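## Task

Take the blue sock with dots from the tray and fix it to an unused peg of the sock dryer so it dangles downward. Dropping it and grasping it again is allowed. At the end the dryer must still hang from its rail, every sock already on it must remain clipped, and the robot must have released everything and pulled away; anything held in place only by the robot does not count.

## Robot and tools

Robot: two arms, left_arm and right_arm, each ending in a parallel gripper. The fingers point along the gripper's +z axis and close along its y axis. The reported hand position is the spot between the finger pads, roughly 1 cm short of the tips.

World frame: shared by both arms, origin on the table surface midway between them, +z up, +x out across the table, left_arm on the +y side. The names left and right do not refer to sides of any image. Printed hand positions can be somewhat wrong, more so at long reach.

Tool execute_actions, argument actions: a list of actions run in sequence. Each action is a table of 1 to 15 rows; each row lasts one control step of 1/30 s, and if fewer than 15 rows are given the final row repeats to fill 15 steps. A row is one flat list for both arms: 14 numbers, left_arm's seven first (dx, dy, dz, rx, ry, rz, opening), then right_arm's seven in the same order. All values lie in [-1, 1]. dx..rz are an offset, not a pose: they describe the target relative to where that gripper measured at the start of the action (for the first action of a call, the last pose a result reported), expressed in the gripper's own axes. Every row counts from that same start, not from the row before. Scale: 1.0 equals 0.6 m of translation or 180 degrees; rx, ry, rz form a single rotation vector. opening is absolute: +1 fully open (0.093 m gap), -1 closed. Optionally a row carries 12 extra numbers (26 total), each 0 to 1: stiffness multipliers for the six joints of left_arm then the six of right_arm, in Joint positions order; they persist until changed. An empty list simply returns the current state and pictures.

Tool move: target is one row laid out exactly as above (14 or 26 numbers, offsets in each gripper's own axes, measured from the pose in the most recent result that shows one, opening absolute and sent when the move begins). Each gripper travels a straight line toward its target; both paths finish together and take 0.5 to 10 s, stopping short if 10 s is not enough. speed is the path's top speed in m/s, 0.002 to 0.5, default 0.25; rotation is capped at twice that in rad/s. Grippers may lag, wander and overshoot the speed, especially near full reach. Paths ignore obstacles and the other arm. Faster motion and targets set deeper past a contact mean harder impacts and pressing. blocking=false returns after 0.5 s while motion continues; then only wait or stop are accepted until a result shows the move ended. The result adds a move: line with the outcome (done, off_target, moving, held, fault), any limits (paced = the sent pose was clipped; held = a safety check blocked steps, after which the arm may surge), and each gripper's remaining distance. If only one arm is named, the other finished fine.

Tool wait, seconds 0 to 10: lets time pass with arms holding their last command; a running move continues and the wait ends early when it finishes. Tool stop: brakes a running move; it needs braking room, and the fingers keep moving. Tool zoom_image: camera (cam_head_left, cam_head_right, cam_high, cam_low, cam_left_wrist, cam_right_wrist, all 504x504) and region [x0, y0, x1, y1] in pixels from the top-left, at most 504 by 504. Tool finished_scene, scene number: ends the current scene irreversibly and reports success.

Control behaviour: each step the commanded pose is limited to 70 mm and 16 degrees from the measured one, then solved by damped inverse kinematics favouring position over orientation. Large goals therefore need several actions; after an action the arm continues at most to its last clipped pose. Joint friction can leave the hand up to about 31 mm off, and tiny commands may not move it. Hand target lines show what each arm is currently driven toward. A pose unreachable line means the clearance check altered or blocked that arm's command. To keep an arm still, give it the offset back to its wanted pose in the first call of a reply and zeros afterward, always with its desired opening. Joint ranges (rad): waist -2.618 to 3.054, shoulder 0 to 3.142, elbow 0 to 3.142, wrist pitch -1.571 to 1.571, wrist yaw -1.571 to 1.571, wrist roll -2.094 to 2.094. Elbows stop just before straight.

Gripping: grip_measured is the finger motor position on the same +1 open / -1 closed scale. Pads meet near -0.94; each mm of object width adds about 0.0208; each gripper has a constant reading offset of up to about 0.02. Because fingers follow through a spring, contact barely shows in the reading. Sending a value further below the object's width reading squeezes harder, up to roughly 50 to 62 N per pad (less for parts thinner than about 5 mm). Keep sending the closing value to hold. The last number in each arm's Joint positions list is the opening in metres, a true gap only when nothing blocks the fingers.

Caution: never knock rigid objects off the table; avoid drops, slips, slams, hard strikes and heavy pushing; do not let the arms collide or press on each other. Brief external tugs on held parts or pushes on loose objects can occur. Holding loads heats motors: MOTOR HOT appears from 75 °C, 90 °C halts that arm for 10 s, and 100 °C makes it go limp and fall; these show as OVER-TEMPERATURE FAULT lines. Before finishing, open the gripper on the clipped sock and back away so the dryer and all socks hang on their own.

Each tool is called after "Call:" as name(argument=value, ...) on one line, values as JSON.

## Session

Call:
execute_actions(actions=[])

Scene clock: 0.00 s.
left_arm: end_effector_position=(+0.1852, +0.6355, +0.1139) grip_measured=+0.991 end_effector_quat_wxyz=(+0.009, +0.618, -0.670, -0.411) | right_arm: end_effector_position=(+0.2329, -0.4252, +0.1973) grip_measured=+0.984 end_effector_quat_wxyz=(+0.596, +0.318, +0.683, -0.277)
Joint positions: left_arm=[ 0.794  1.86   1.35  -1.033 -0.847 -0.687  0.093] | right_arm=[-0.215  0.372  0.22  -0.005  0.528  0.081  0.092]
Joint velocities: left_arm=[-0.002 -0.017  0.012  0.022 -0.081 -0.022 -0.002] | right_arm=[ 0.002 -0.007  0.017 -0.007  0.022  0.022  0.002]
Hand target (left_arm): +0.185, +0.636, +0.114; +0.009, +0.618, -0.670, -0.411
Hand target (right_arm): +0.233, -0.425, +0.197; +0.596, +0.318, +0.683, -0.277
Joint stiffness scale: left_arm=[1. 1. 1. 1. 1. 1.] | right_arm=[1. 1. 1. 1. 1. 1.]

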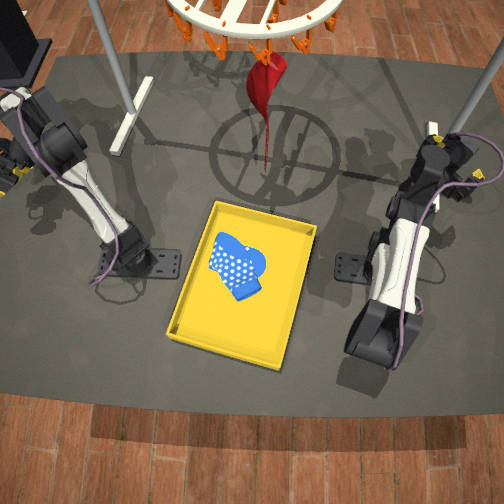

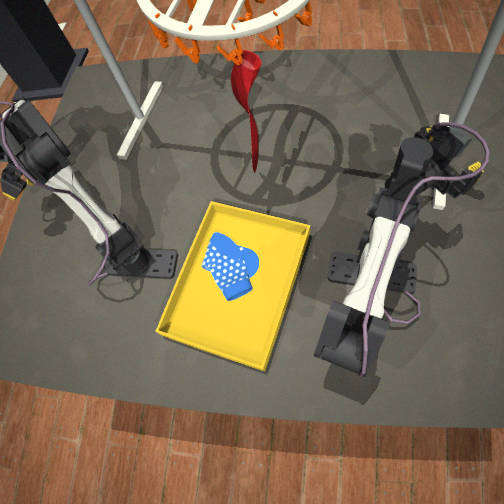

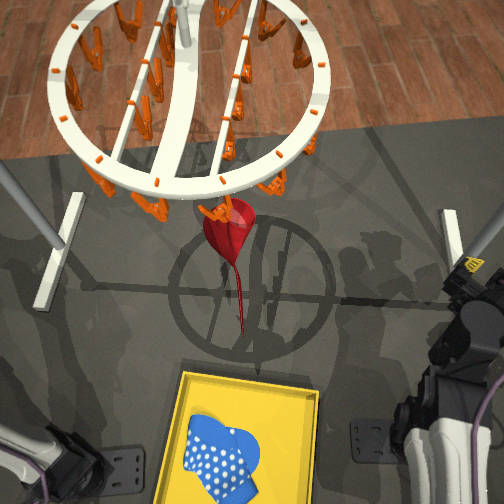

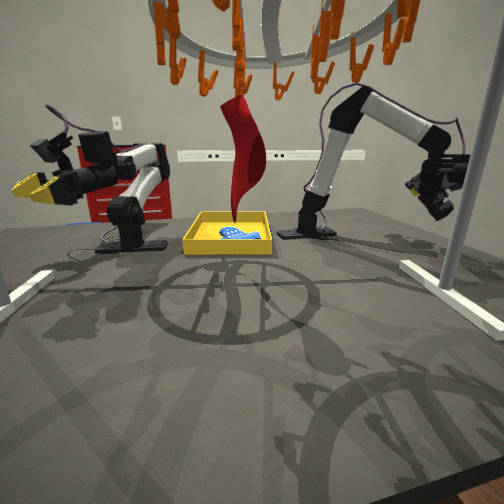

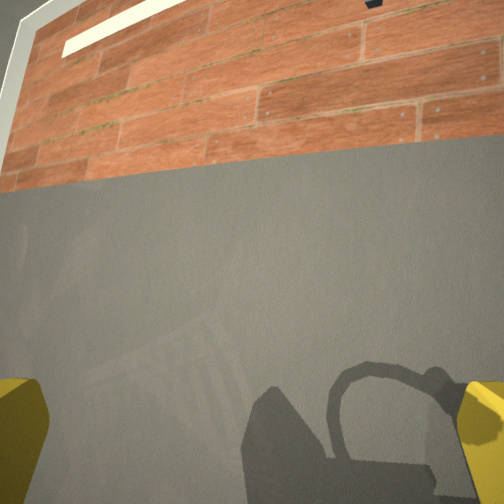

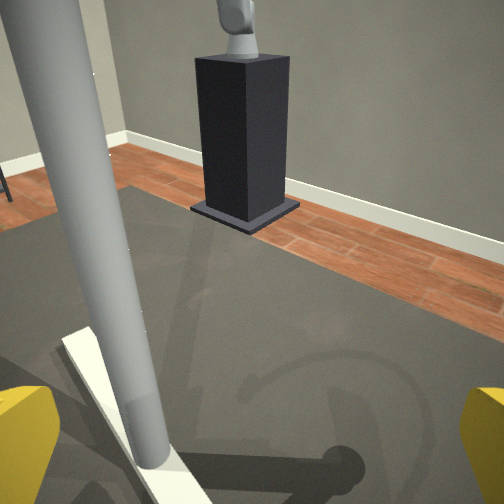

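Call:
zoom_image(camera="cam_low", region=[140, 0, 430, 140])

Call:
zoom_image(camera="cam_high", region=[70, 110, 330, 260])

Call:
zoom_image(camera="cam_head_left", region=[150, 0, 350, 120])

Call:
zoom_image(camera="cam_head_left", region=[180, 210, 300, 330])

Region (140, 0, 430, 140) of cam_low's 504x504 image, scaled by 1.738, with more detail than that image has; it fills the top 243 rows of this view, and the rest is white.

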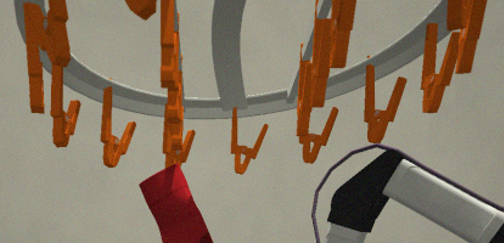

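Region (70, 110, 330, 260) of cam_high's 504x504 image, scaled by 1.938, with more detail than that image has; it fills the top 291 rows of this view, and the rest is white.

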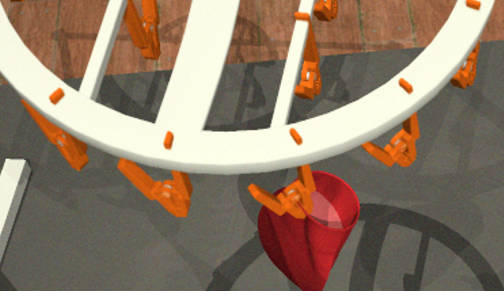

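Region (150, 0, 350, 120) of cam_head_left's 504x504 image, scaled by 2.520, with more detail than that image has; it fills the top 302 rows of this view, and the rest is white.

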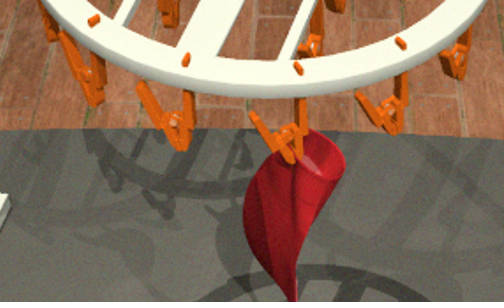

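Region (180, 210, 300, 330) of cam_head_left's 504x504 image, scaled by 4.200, with more detail than that image has.

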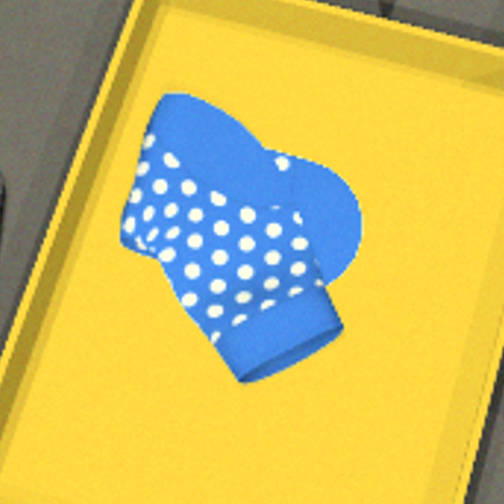

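Call:
move(target=[0.452,0.097,-0.472,0.295,-0.006,0.444,1,-0.303,0.222,-0.523,-0.277,-0.041,-0.019,1])

Scene clock: 84.93 s.
left_arm: end_effector_position=(+0.2239, +0.2530, +0.1904) grip_measured=+0.991 end_effector_quat_wxyz=(+0.029, -0.005, +1.000, +0.009) | right_arm: end_effector_position=(+0.1476, -0.1144, +0.4110) grip_measured=+0.984 end_effector_quat_wxyz=(+0.695, -0.184, +0.683, +0.128)
Joint positions: left_arm=[-0.279  1.27   1.298 -1.549 -0.034 -0.293  0.093] | right_arm=[ 2.133  0.648  1.039 -0.534  1.566  0.063  0.092]
Joint velocities: left_arm=[-0.007 -0.012  0.007  0.007 -0.022 -0.022 -0.001] | right_arm=[-0.007  0.002  0.017 -0.037 -0.066 -0.007 -0.001]
Hand target (left_arm): +0.223, +0.249, +0.193; +0.024, +0.003, +1.000, +0.005
Hand target (right_arm): +0.147, -0.114, +0.419; +0.693, -0.175, +0.685, +0.139
Off the commanded pose (left_arm): 0.010 m, 4 deg.
Off the commanded pose (right_arm): 0.011 m, 26 deg; orientation clipped at the last step of the last action.
Joint stiffness scale: left_arm=[1. 1. 1. 1. 1. 1.] | right_arm=[1. 1. 1. 1. 1. 1.]
joint sent to its limit (left arm) — the command would take joint 4 (wrist pitch) past its lower limit, so that joint was sent only as far as its limit.
joint sent to its limit (right arm) — the command would take joint 5 (wrist yaw) past its upper limit, so that joint was sent only as far as its limit.
move: off_target (left_arm, right_arm); limits=paced
camera_calibration (this result's frames):
cam_left_wrist: T_world_to_cam=[[0.0103128, -0.999446, -0.0316284, 0.257342], [-0.920401, -0.0218506, 0.390364, 0.173189], [-0.390839, 0.025085, -0.920117, 0.337235], [0, 0, 0, 1]] pos_world=[0.288554, 0.252524, 0.250829]
cam_right_wrist: T_world_to_cam=[[0.438328, -0.896161, 0.0690261, -0.193778], [-0.366299, -0.248237, -0.896774, 0.433217], [0.820788, 0.367797, -0.437072, 0.183778], [0, 0, 0, 1]] pos_world=[0.0927826, -0.133709, 0.482198]

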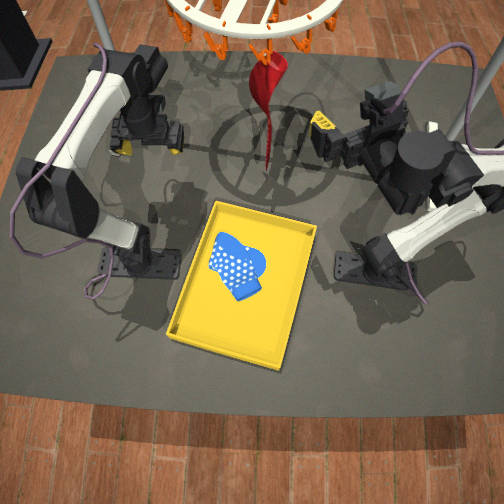

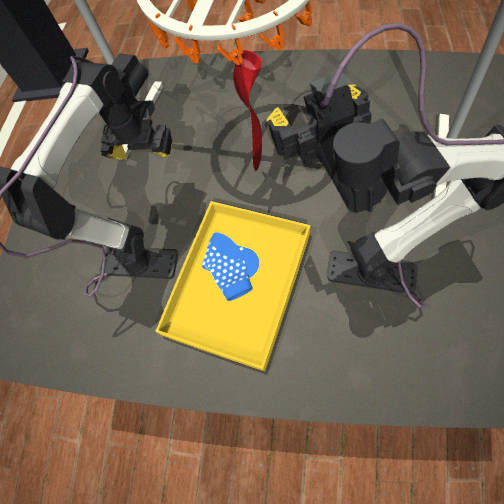

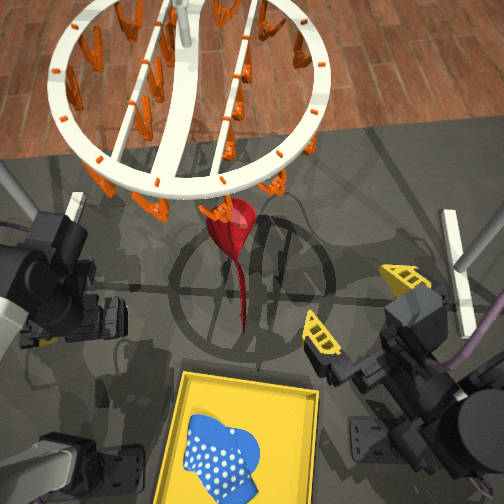

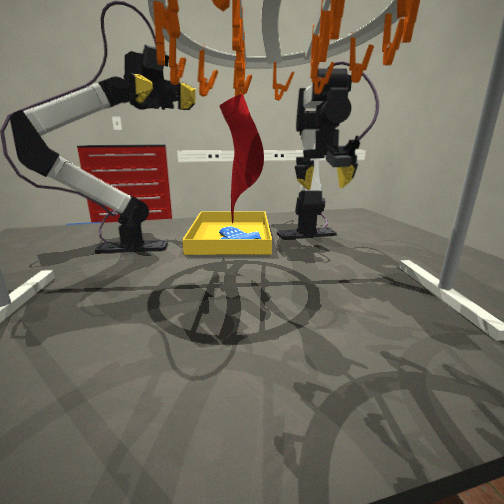

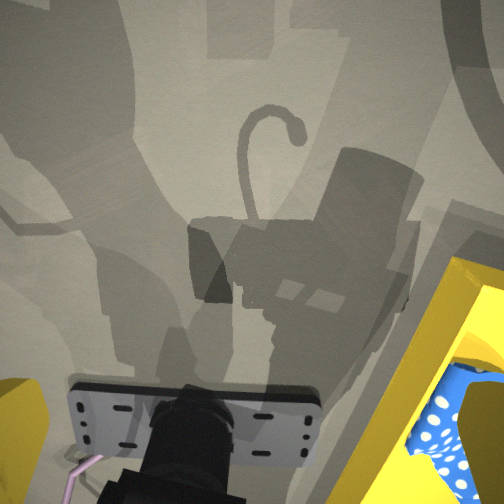

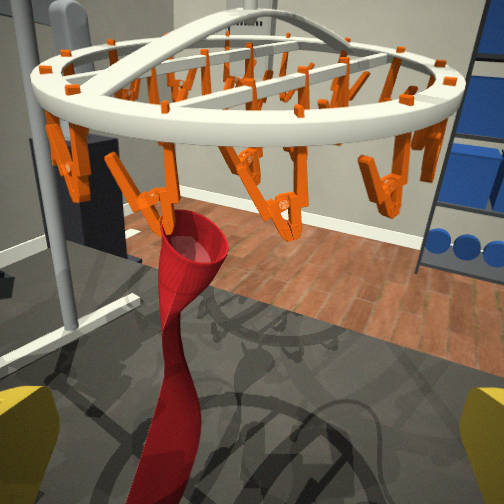

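Call:
move(target=[0.377,-0.352,0.15,0,0,0.839,0.7,-0.032,-0.014,0.155,0.02,0,0.026,1], speed=0.35)

Scene clock: 122.17 s.
left_arm: end_effector_position=(+0.0125, +0.0496, +0.0791) grip_measured=+0.702 end_effector_quat_wxyz=(-0.012, +0.963, +0.264, +0.044) | right_arm: end_effector_position=(+0.2352, -0.0826, +0.4148) grip_measured=+0.984 end_effector_quat_wxyz=(+0.682, -0.145, +0.706, +0.124)
Joint positions: left_arm=[-1.696  1.576  1.109 -1.16  -0.073  0.905  0.079] | right_arm=[ 1.322  0.793  1.065 -0.328  0.817  0.017  0.092]
Joint velocities: left_arm=[-0.002 -0.002 -0.002  0.022  0.095  0.007  0.001] | right_arm=[ 0.002 -0.007  0.022 -0.066 -0.007 -0.066 -0.001]
Hand target (left_arm): +0.009, +0.043, +0.078; -0.010, +0.966, +0.255, +0.043
Hand target (right_arm): +0.237, -0.081, +0.427; +0.689, -0.133, +0.700, +0.136
Off the commanded pose (left_arm): 0.012 m, 2 deg.
Off the commanded pose (right_arm): 0.016 m, 3 deg.
Joint stiffness scale: left_arm=[1. 1. 1. 1. 1. 1.] | right_arm=[1. 1. 1. 1. 1. 1.]
move: off_target (left_arm, right_arm)
camera_calibration (this result's frames):
cam_left_wrist: T_world_to_cam=[[-0.50707, 0.861798, -0.0135517, -0.0346357], [0.730827, 0.438238, 0.523297, -0.0363314], [0.456915, 0.255444, -0.852043, 0.129895], [0, 0, 0, 1]] pos_world=[-0.0503619, 0.0125897, 0.129219]
cam_right_wrist: T_world_to_cam=[[0.382033, -0.924065, 0.0124436, -0.169494], [-0.431083, -0.190099, -0.88206, 0.490498], [0.817446, 0.331612, -0.470973, 0.113683], [0, 0, 0, 1]] pos_world=[0.183267, -0.101079, 0.488299]

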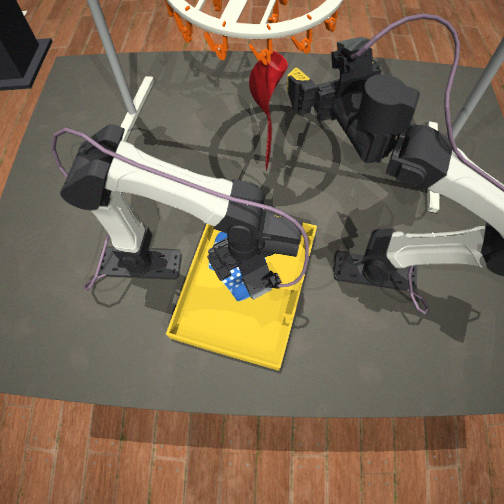

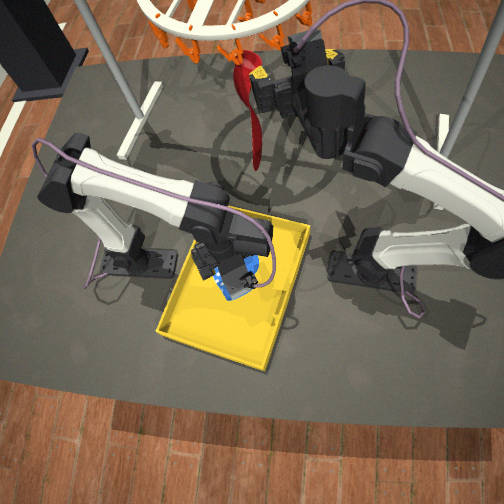

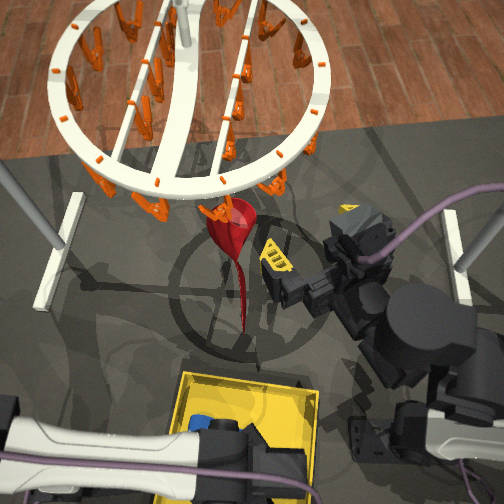

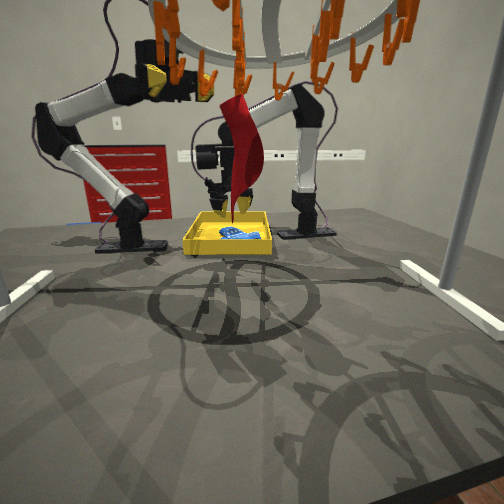

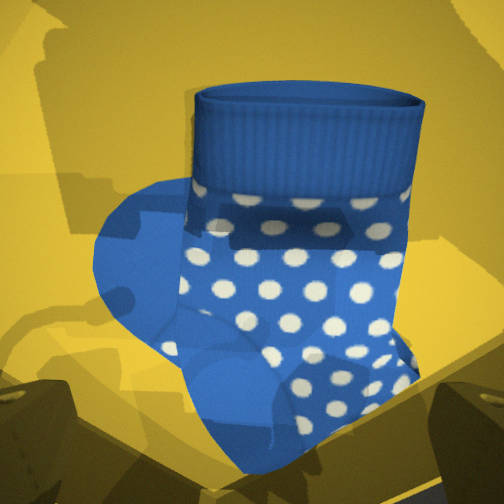

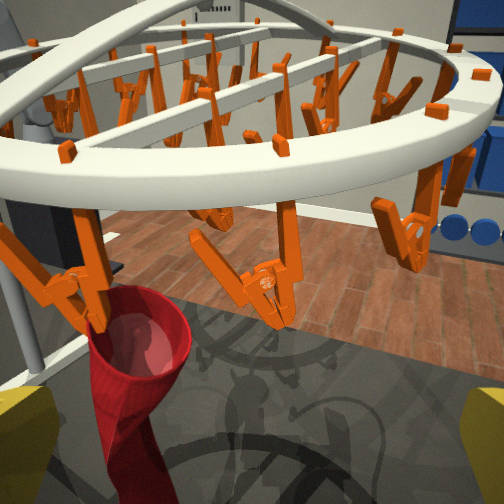

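Call:
move(target=[-0.048,-0.022,0.055,0,0.02,0,0.6,0,0,0,0,0,0,1])

Scene clock: 135.33 s.
left_arm: end_effector_position=(-0.0162, +0.0425, +0.0534) grip_measured=+0.602 end_effector_quat_wxyz=(-0.010, +0.962, +0.265, +0.064) | right_arm: end_effector_position=(+0.2352, -0.0825, +0.4148) grip_measured=+0.984 end_effector_quat_wxyz=(+0.682, -0.145, +0.706, +0.124)
Joint positions: left_arm=[-1.819  1.667  1.095 -1.08  -0.102  0.778  0.074] | right_arm=[ 1.322  0.793  1.065 -0.328  0.817  0.017  0.092]
Joint velocities: left_arm=[-0.007  0.002 -0.012 -0.022 -0.022 -0.037 -0.   ] | right_arm=[-0.002 -0.007 -0.022 -0.022 -0.051 -0.007 -0.001]
Hand target (left_arm): -0.015, +0.048, +0.044; -0.020, +0.961, +0.263, +0.076
Hand target (right_arm): +0.235, -0.083, +0.415; +0.682, -0.145, +0.706, +0.124
Off the commanded pose (left_arm): 0.011 m, 2 deg.
Off the commanded pose (right_arm): 0.000 m, 0 deg.
Joint stiffness scale: left_arm=[1. 1. 1. 1. 1. 1.] | right_arm=[1. 1. 1. 1. 1. 1.]
move: off_target (left_arm)
camera_calibration (this result's frames):
cam_left_wrist: T_world_to_cam=[[-0.507819, 0.861004, -0.0281262, -0.0425477], [0.708745, 0.436131, 0.5545, -0.000698911], [0.489693, 0.261651, -0.831708, 0.122122], [0, 0, 0, 1]] pos_world=[-0.0809133, 0.00498529, 0.10076]
cam_right_wrist: T_world_to_cam=[[0.382383, -0.923924, 0.0121533, -0.169378], [-0.430906, -0.189943, -0.88218, 0.490582], [0.817375, 0.332094, -0.470756, 0.11368], [0, 0, 0, 1]] pos_world=[0.183243, -0.101062, 0.488356]

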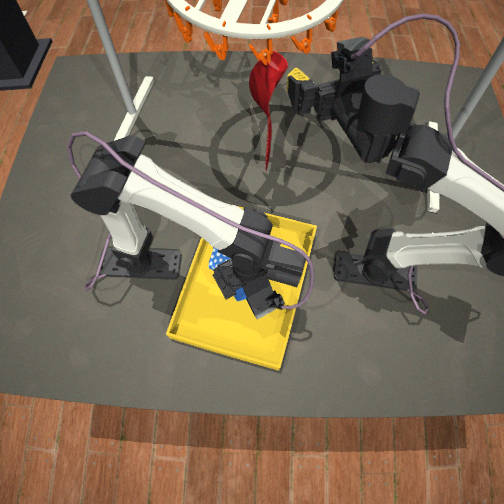

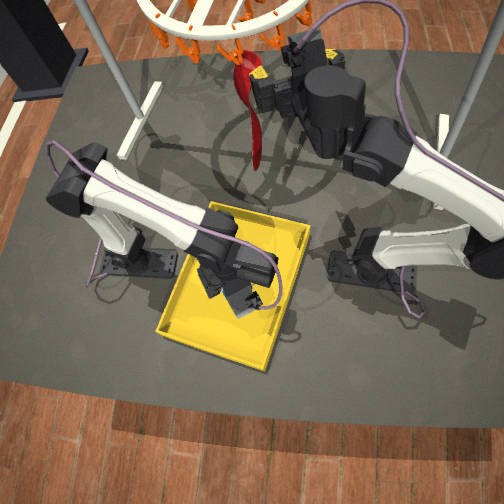

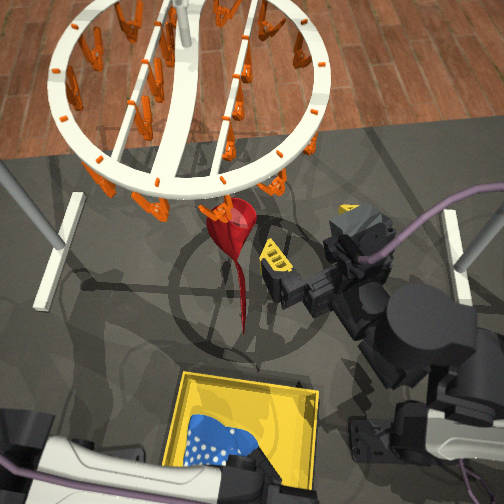

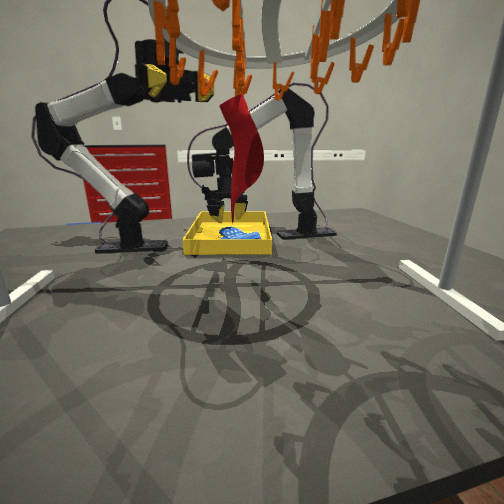

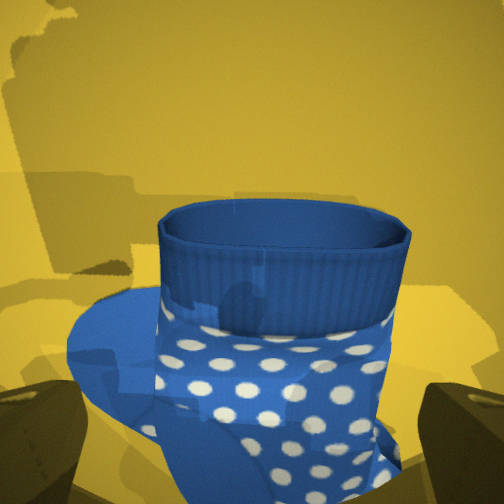

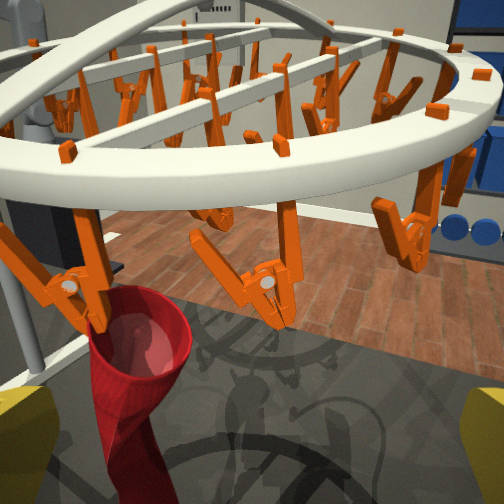

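Call:
move(target=[-0.006,-0.018,0.066,0,0,0,0.6,0,0,0,0,0,0,1], speed=0.08)

Scene clock: 145.10 s.
left_arm: end_effector_position=(-0.0188, +0.0435, +0.0268) grip_measured=+0.602 end_effector_quat_wxyz=(+0.009, +0.962, +0.268, +0.054) | right_arm: end_effector_position=(+0.2352, -0.0825, +0.4148) grip_measured=+0.984 end_effector_quat_wxyz=(+0.682, -0.145, +0.706, +0.124)
Joint positions: left_arm=[-1.83   1.667  0.983 -0.927 -0.102  0.762  0.074] | right_arm=[ 1.322  0.793  1.065 -0.328  0.817  0.017  0.092]
Joint velocities: left_arm=[ 0.002 -0.002  0.002  0.037 -0.037 -0.051 -0.   ] | right_arm=[-0.002 -0.002 -0.012 -0.037 -0.007 -0.007 -0.   ]
Hand target (left_arm): -0.020, +0.053, +0.014; -0.010, +0.962, +0.265, +0.064
Hand target (right_arm): +0.235, -0.082, +0.415; +0.682, -0.145, +0.706, +0.124
Off the commanded pose (left_arm): 0.016 m, 2 deg.
Off the commanded pose (right_arm): 0.000 m, 0 deg.
Joint stiffness scale: left_arm=[1. 1. 1. 1. 1. 1.] | right_arm=[1. 1. 1. 1. 1. 1.]
move: off_target (left_arm)
camera_calibration (this result's frames):
cam_left_wrist: T_world_to_cam=[[-0.51203, 0.856897, -0.0596015, -0.0446102], [0.711818, 0.462128, 0.528917, 0.0150281], [0.480771, 0.228396, -0.846578, 0.102668], [0, 0, 0, 1]] pos_world=[-0.0828986, 0.00783251, 0.0763088]
cam_right_wrist: T_world_to_cam=[[0.382383, -0.923924, 0.0121533, -0.169378], [-0.430906, -0.189943, -0.88218, 0.490582], [0.817375, 0.332094, -0.470756, 0.11368], [0, 0, 0, 1]] pos_world=[0.183243, -0.101062, 0.488356]

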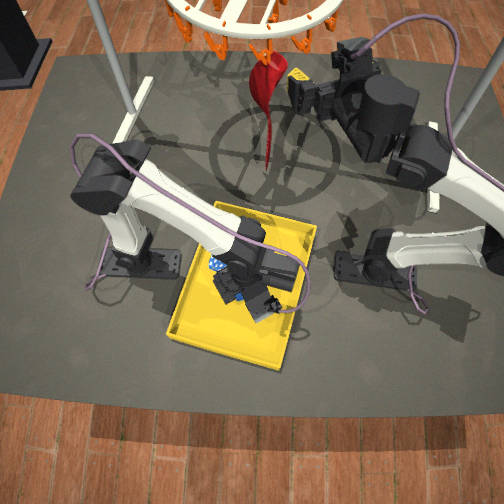

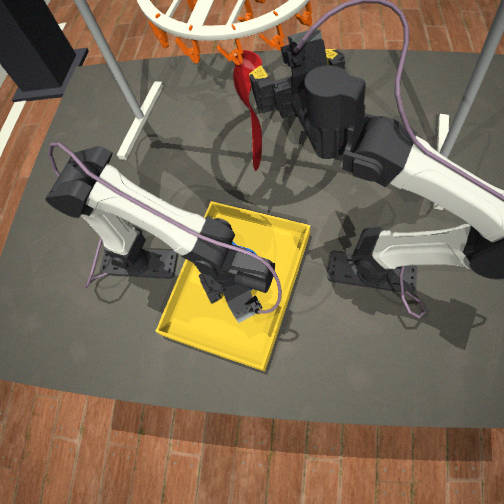

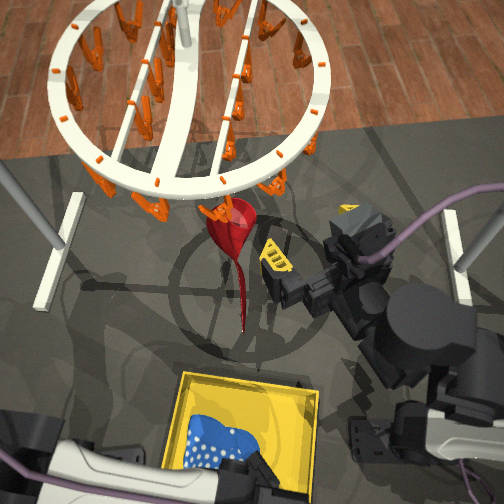

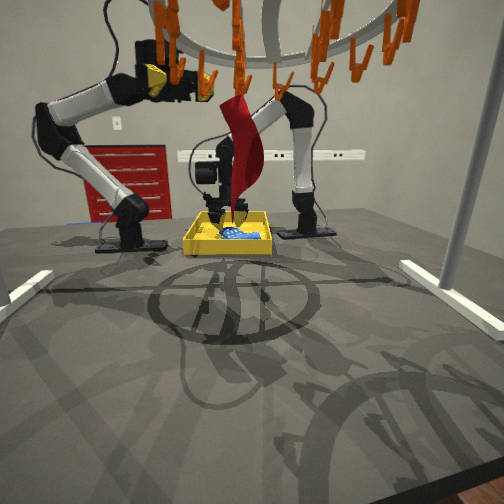

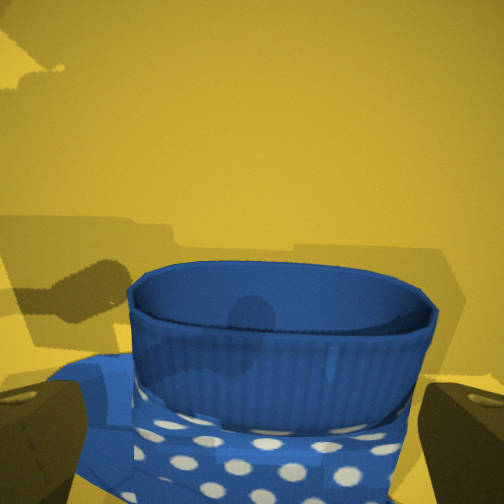

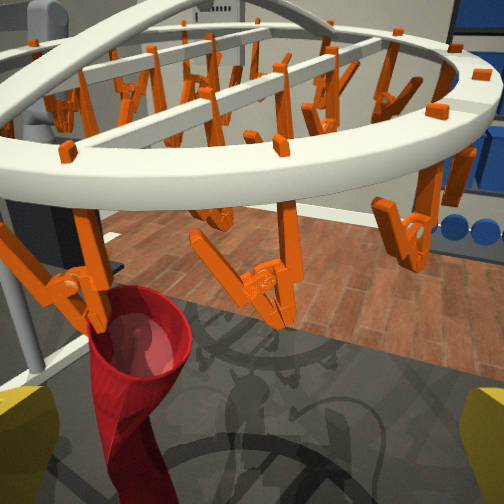

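Call:
execute_actions(actions=[[[0,0,0.03,0,0,0,0.6,0,0,0,0,0,0,1]],[[0,0,0,0,0,0,0.1,0,0,0,0,0,0,1]],[[0,0,0,0,0,0,-0.5,0,0,0,0,0,0,1]],[[0,0,0,0,0,0,-1,0,0,0,0,0,0,1]]])

Call:
move(target=[0,0,-0.2,0,0,0,-1,0,0,0,0,0,0,1], speed=0.15)

Scene clock: 152.83 s.
left_arm: end_effector_position=(-0.0208, +0.0362, +0.0218) grip_measured=-0.999 end_effector_quat_wxyz=(+0.027, +0.962, +0.269, +0.044) | right_arm: end_effector_position=(+0.2352, -0.0825, +0.4148) grip_measured=+0.984 end_effector_quat_wxyz=(+0.682, -0.145, +0.706, +0.124)
Joint positions: left_arm=[-1.83   1.667  0.962 -0.865 -0.102  0.763  0.   ] | right_arm=[ 1.322  0.793  1.065 -0.328  0.817  0.017  0.092]
Joint velocities: left_arm=[-0.002 -0.007  0.002 -0.007 -0.007  0.066  0.   ] | right_arm=[-0.007  0.002  0.002 -0.022 -0.007  0.037 -0.001]
Hand target (left_arm): -0.021, +0.036, +0.022; +0.027, +0.962, +0.269, +0.044
Hand target (right_arm): +0.235, -0.082, +0.415; +0.682, -0.145, +0.706, +0.124
Off the commanded pose (left_arm): 0.000 m, 0 deg.
Off the commanded pose (right_arm): 0.000 m, 0 deg.
Joint stiffness scale: left_arm=[1. 1. 1. 1. 1. 1.] | right_arm=[1. 1. 1. 1. 1. 1.]
camera_calibration (this result's frames):
cam_left_wrist: T_world_to_cam=[[-0.512171, 0.854353, -0.0880998, -0.0389315], [0.717694, 0.482066, 0.502521, 0.0224544], [0.471801, 0.194148, -0.860064, 0.102375], [0, 0, 0, 1]] pos_world=[-0.0843557, 0.00256076, 0.0733356]
cam_right_wrist: T_world_to_cam=[[0.382383, -0.923924, 0.0121533, -0.169378], [-0.430906, -0.189943, -0.88218, 0.490582], [0.817375, 0.332094, -0.470756, 0.11368], [0, 0, 0, 1]] pos_world=[0.183243, -0.101062, 0.488356]

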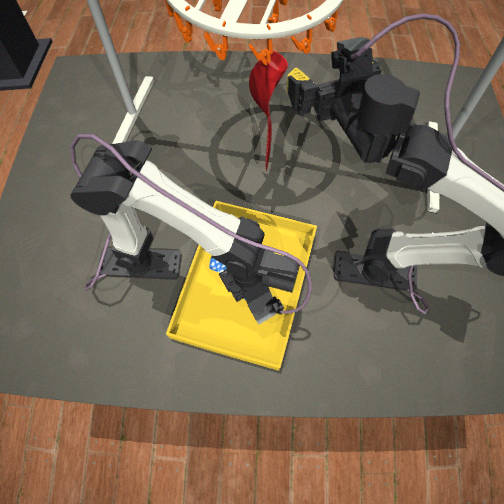

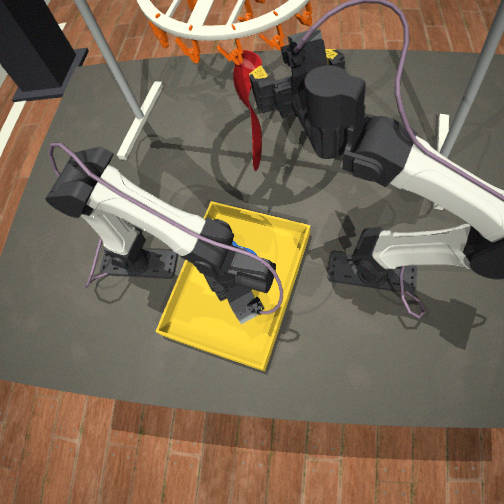

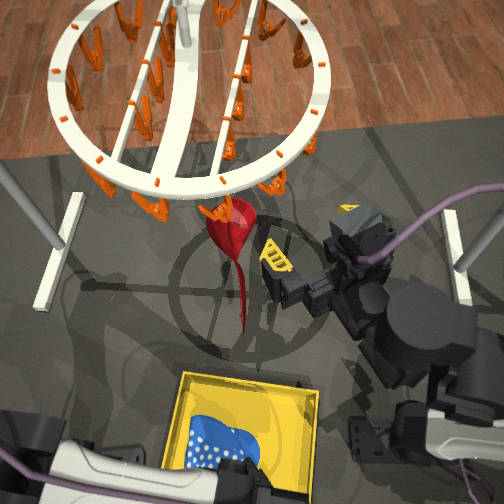

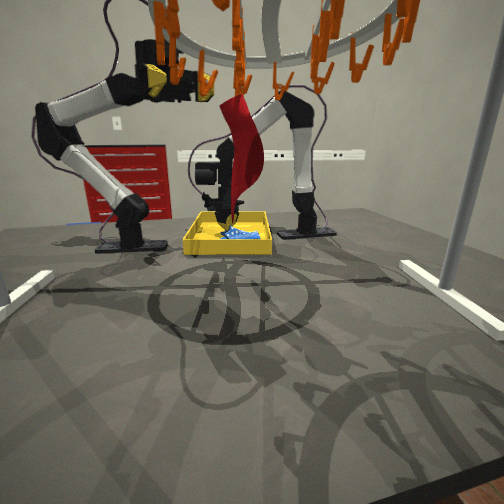

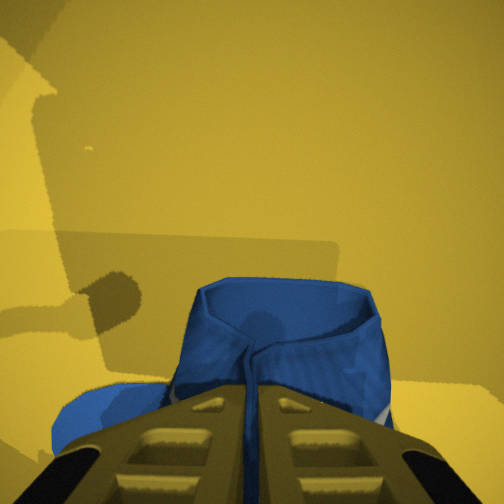

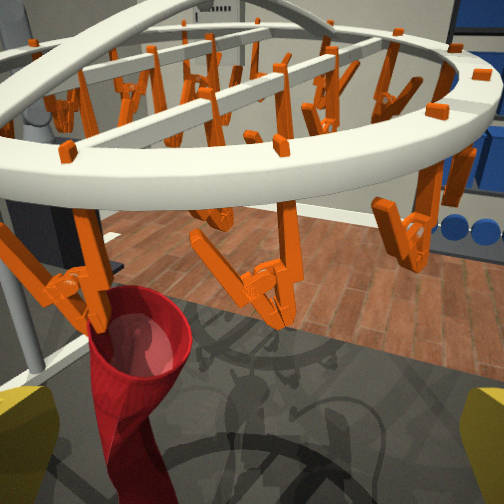

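Scene clock: 154.27 s.
left_arm: end_effector_position=(-0.0306, +0.0376, +0.1346) grip_measured=-0.999 end_effector_quat_wxyz=(+0.023, +0.961, +0.271, +0.046) | right_arm: end_effector_position=(+0.2352, -0.0825, +0.4148) grip_measured=+0.984 end_effector_quat_wxyz=(+0.682, -0.145, +0.706, +0.124)
Joint positions: left_arm=[-1.866  1.58   1.335 -1.337 -0.102  0.721  0.   ] | right_arm=[ 1.322  0.793  1.065 -0.328  0.817  0.017  0.092]
Joint velocities: left_arm=[ 0.002 -0.012  0.007 -0.022 -0.066  0.051  0.   ] | right_arm=[ 0.002  0.007 -0.007 -0.007 -0.022  0.007  0.   ]
Hand target (left_arm): -0.033, +0.039, +0.141; +0.027, +0.962, +0.269, +0.044
Hand target (right_arm): +0.235, -0.082, +0.415; +0.682, -0.145, +0.706, +0.124
Off the commanded pose (left_arm): 0.007 m, 1 deg.
Off the commanded pose (right_arm): 0.000 m, 0 deg.
Joint stiffness scale: left_arm=[1. 1. 1. 1. 1. 1.] | right_arm=[1. 1. 1. 1. 1. 1.]
move: done
camera_calibration (this result's frames):
cam_left_wrist: T_world_to_cam=[[-0.516311, 0.852458, -0.0820906, -0.0360914], [0.713846, 0.481341, 0.50866, -0.0287652], [0.473125, 0.204027, -0.857045, 0.20303], [0, 0, 0, 1]] pos_world=[-0.0941593, 0.00318859, 0.185675]
cam_right_wrist: T_world_to_cam=[[0.382383, -0.923924, 0.0121533, -0.169378], [-0.430906, -0.189943, -0.88218, 0.490582], [0.817375, 0.332094, -0.470756, 0.11368], [0, 0, 0, 1]] pos_world=[0.183243, -0.101062, 0.488356]

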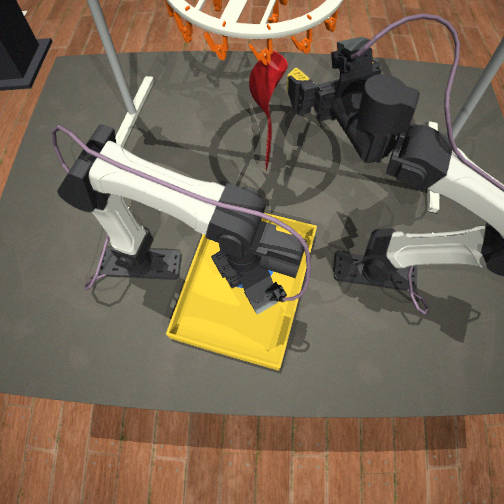

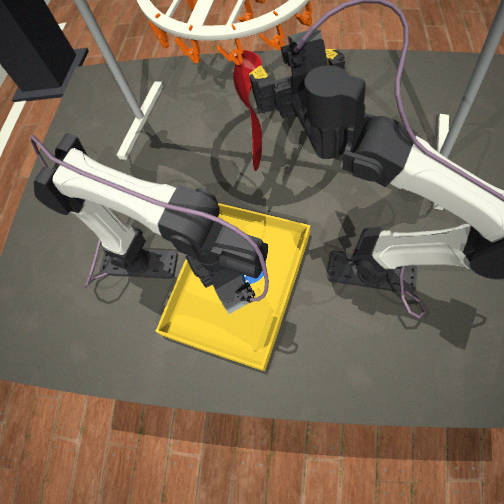

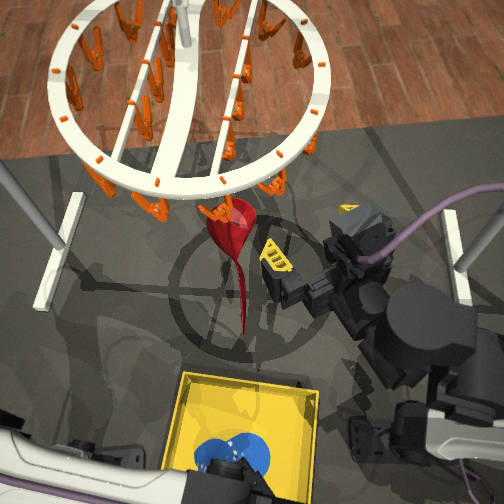

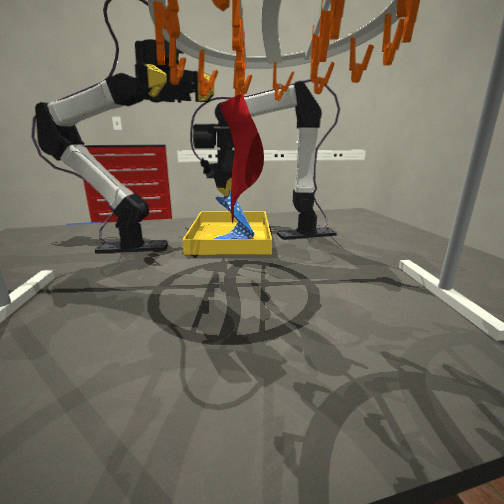

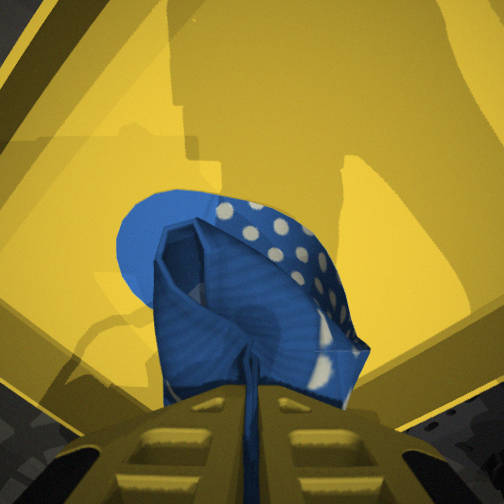

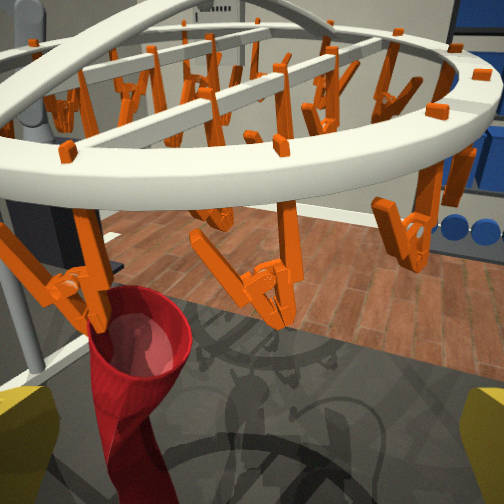

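Call:
move(target=[0.337,0.129,-0.191,-0.41,-0.344,-0.467,-1,0,0,0,0,0,0,1])

Scene clock: 170.10 s.
left_arm: end_effector_position=(+0.1662, +0.0806, +0.2801) grip_measured=-0.999 end_effector_quat_wxyz=(+0.658, +0.270, +0.645, -0.280) | right_arm: end_effector_position=(+0.2352, -0.0825, +0.4148) grip_measured=+0.984 end_effector_quat_wxyz=(+0.682, -0.145, +0.706, +0.124)
Joint positions: left_arm=[-1.413  0.439  0.394  0.072 -0.618  0.009  0.   ] | right_arm=[ 1.322  0.793  1.065 -0.328  0.817  0.017  0.092]
Joint velocities: left_arm=[-0.002  0.002  0.007 -0.007 -0.022 -0.007  0.   ] | right_arm=[-0.002 -0.007  0.007 -0.007  0.007 -0.022  0.   ]
Hand target (left_arm): +0.170, +0.080, +0.267; +0.654, +0.271, +0.654, -0.267
Hand target (right_arm): +0.235, -0.082, +0.415; +0.682, -0.145, +0.706, +0.124
Off the commanded pose (left_arm): 0.011 m, 1 deg.
Off the commanded pose (right_arm): 0.000 m, 0 deg.
Joint stiffness scale: left_arm=[1. 1. 1. 1. 1. 1.] | right_arm=[1. 1. 1. 1. 1. 1.]
move: off_target (left_arm)
camera_calibration (this result's frames):
cam_left_wrist: T_world_to_cam=[[-0.707172, -0.707027, 0.00456482, 0.173987], [-0.302413, 0.296626, -0.905847, 0.316035], [0.639105, -0.64197, -0.42358, 0.145058], [0, 0, 0, 1]] pos_world=[0.125905, 0.122392, 0.346929]
cam_right_wrist: T_world_to_cam=[[0.382383, -0.923924, 0.0121533, -0.169378], [-0.430906, -0.189943, -0.88218, 0.490582], [0.817375, 0.332094, -0.470756, 0.11368], [0, 0, 0, 1]] pos_world=[0.183243, -0.101062, 0.488356]

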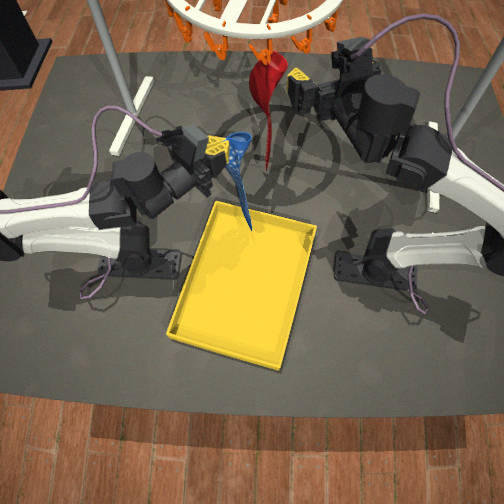

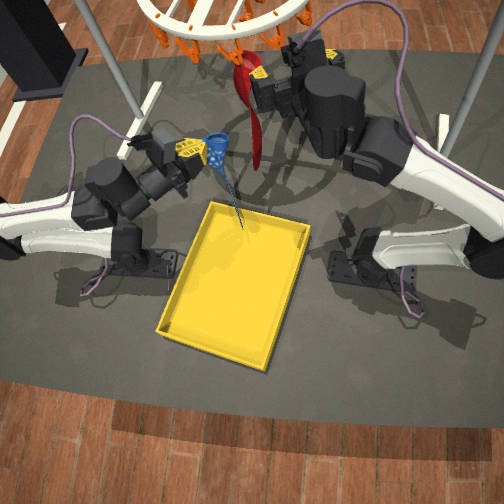

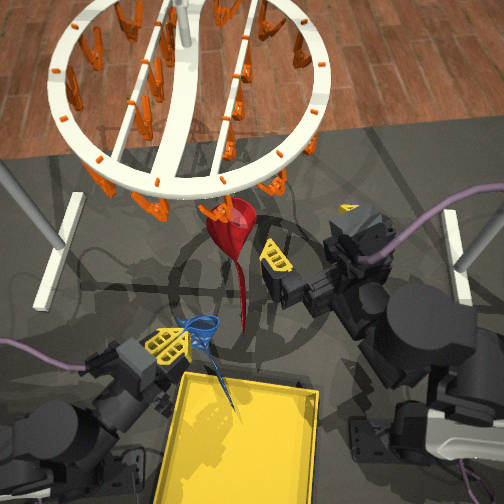

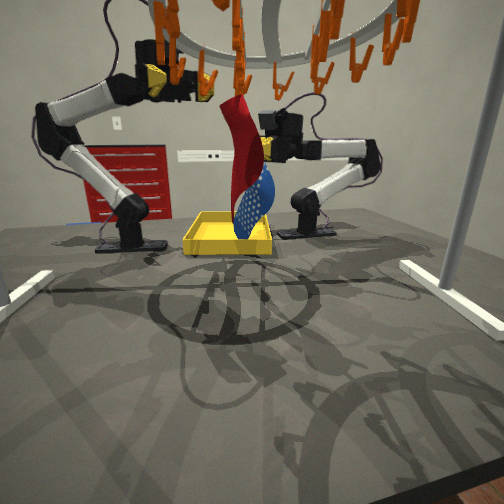

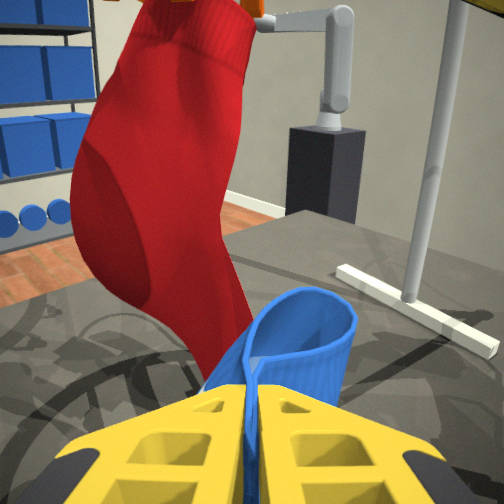

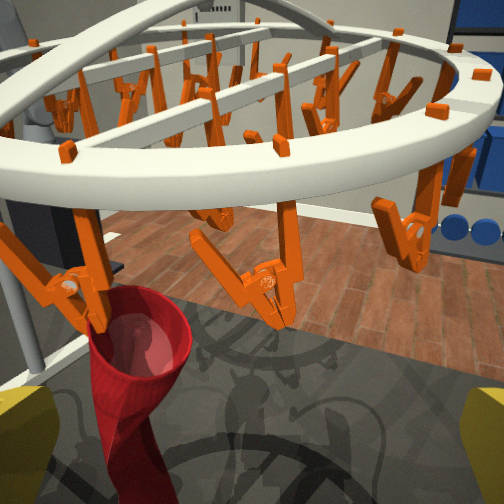

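Call:
zoom_image(camera="cam_high", region=[130, 290, 250, 390])

Call:
zoom_image(camera="cam_head_right", region=[160, 110, 260, 200])

Region (130, 290, 250, 390) of cam_high's 504x504 image, scaled by 4.200, with more detail than that image has.

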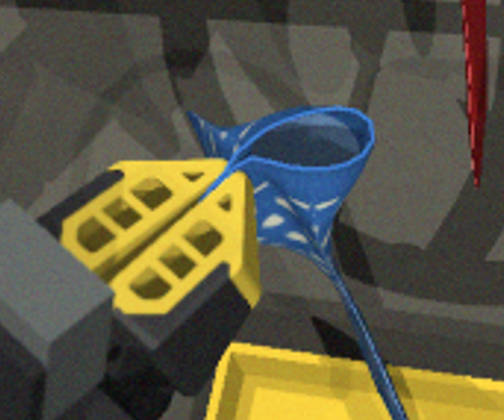

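Region (160, 110, 260, 200) of cam_head_right's 504x504 image, scaled by 5.040, with more detail than that image has; it fills the top 454 rows of this view, and the rest is white.

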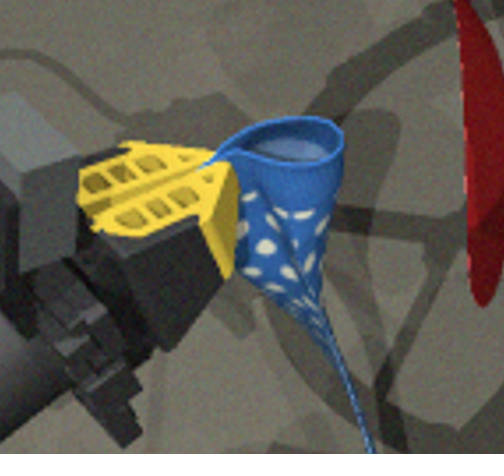

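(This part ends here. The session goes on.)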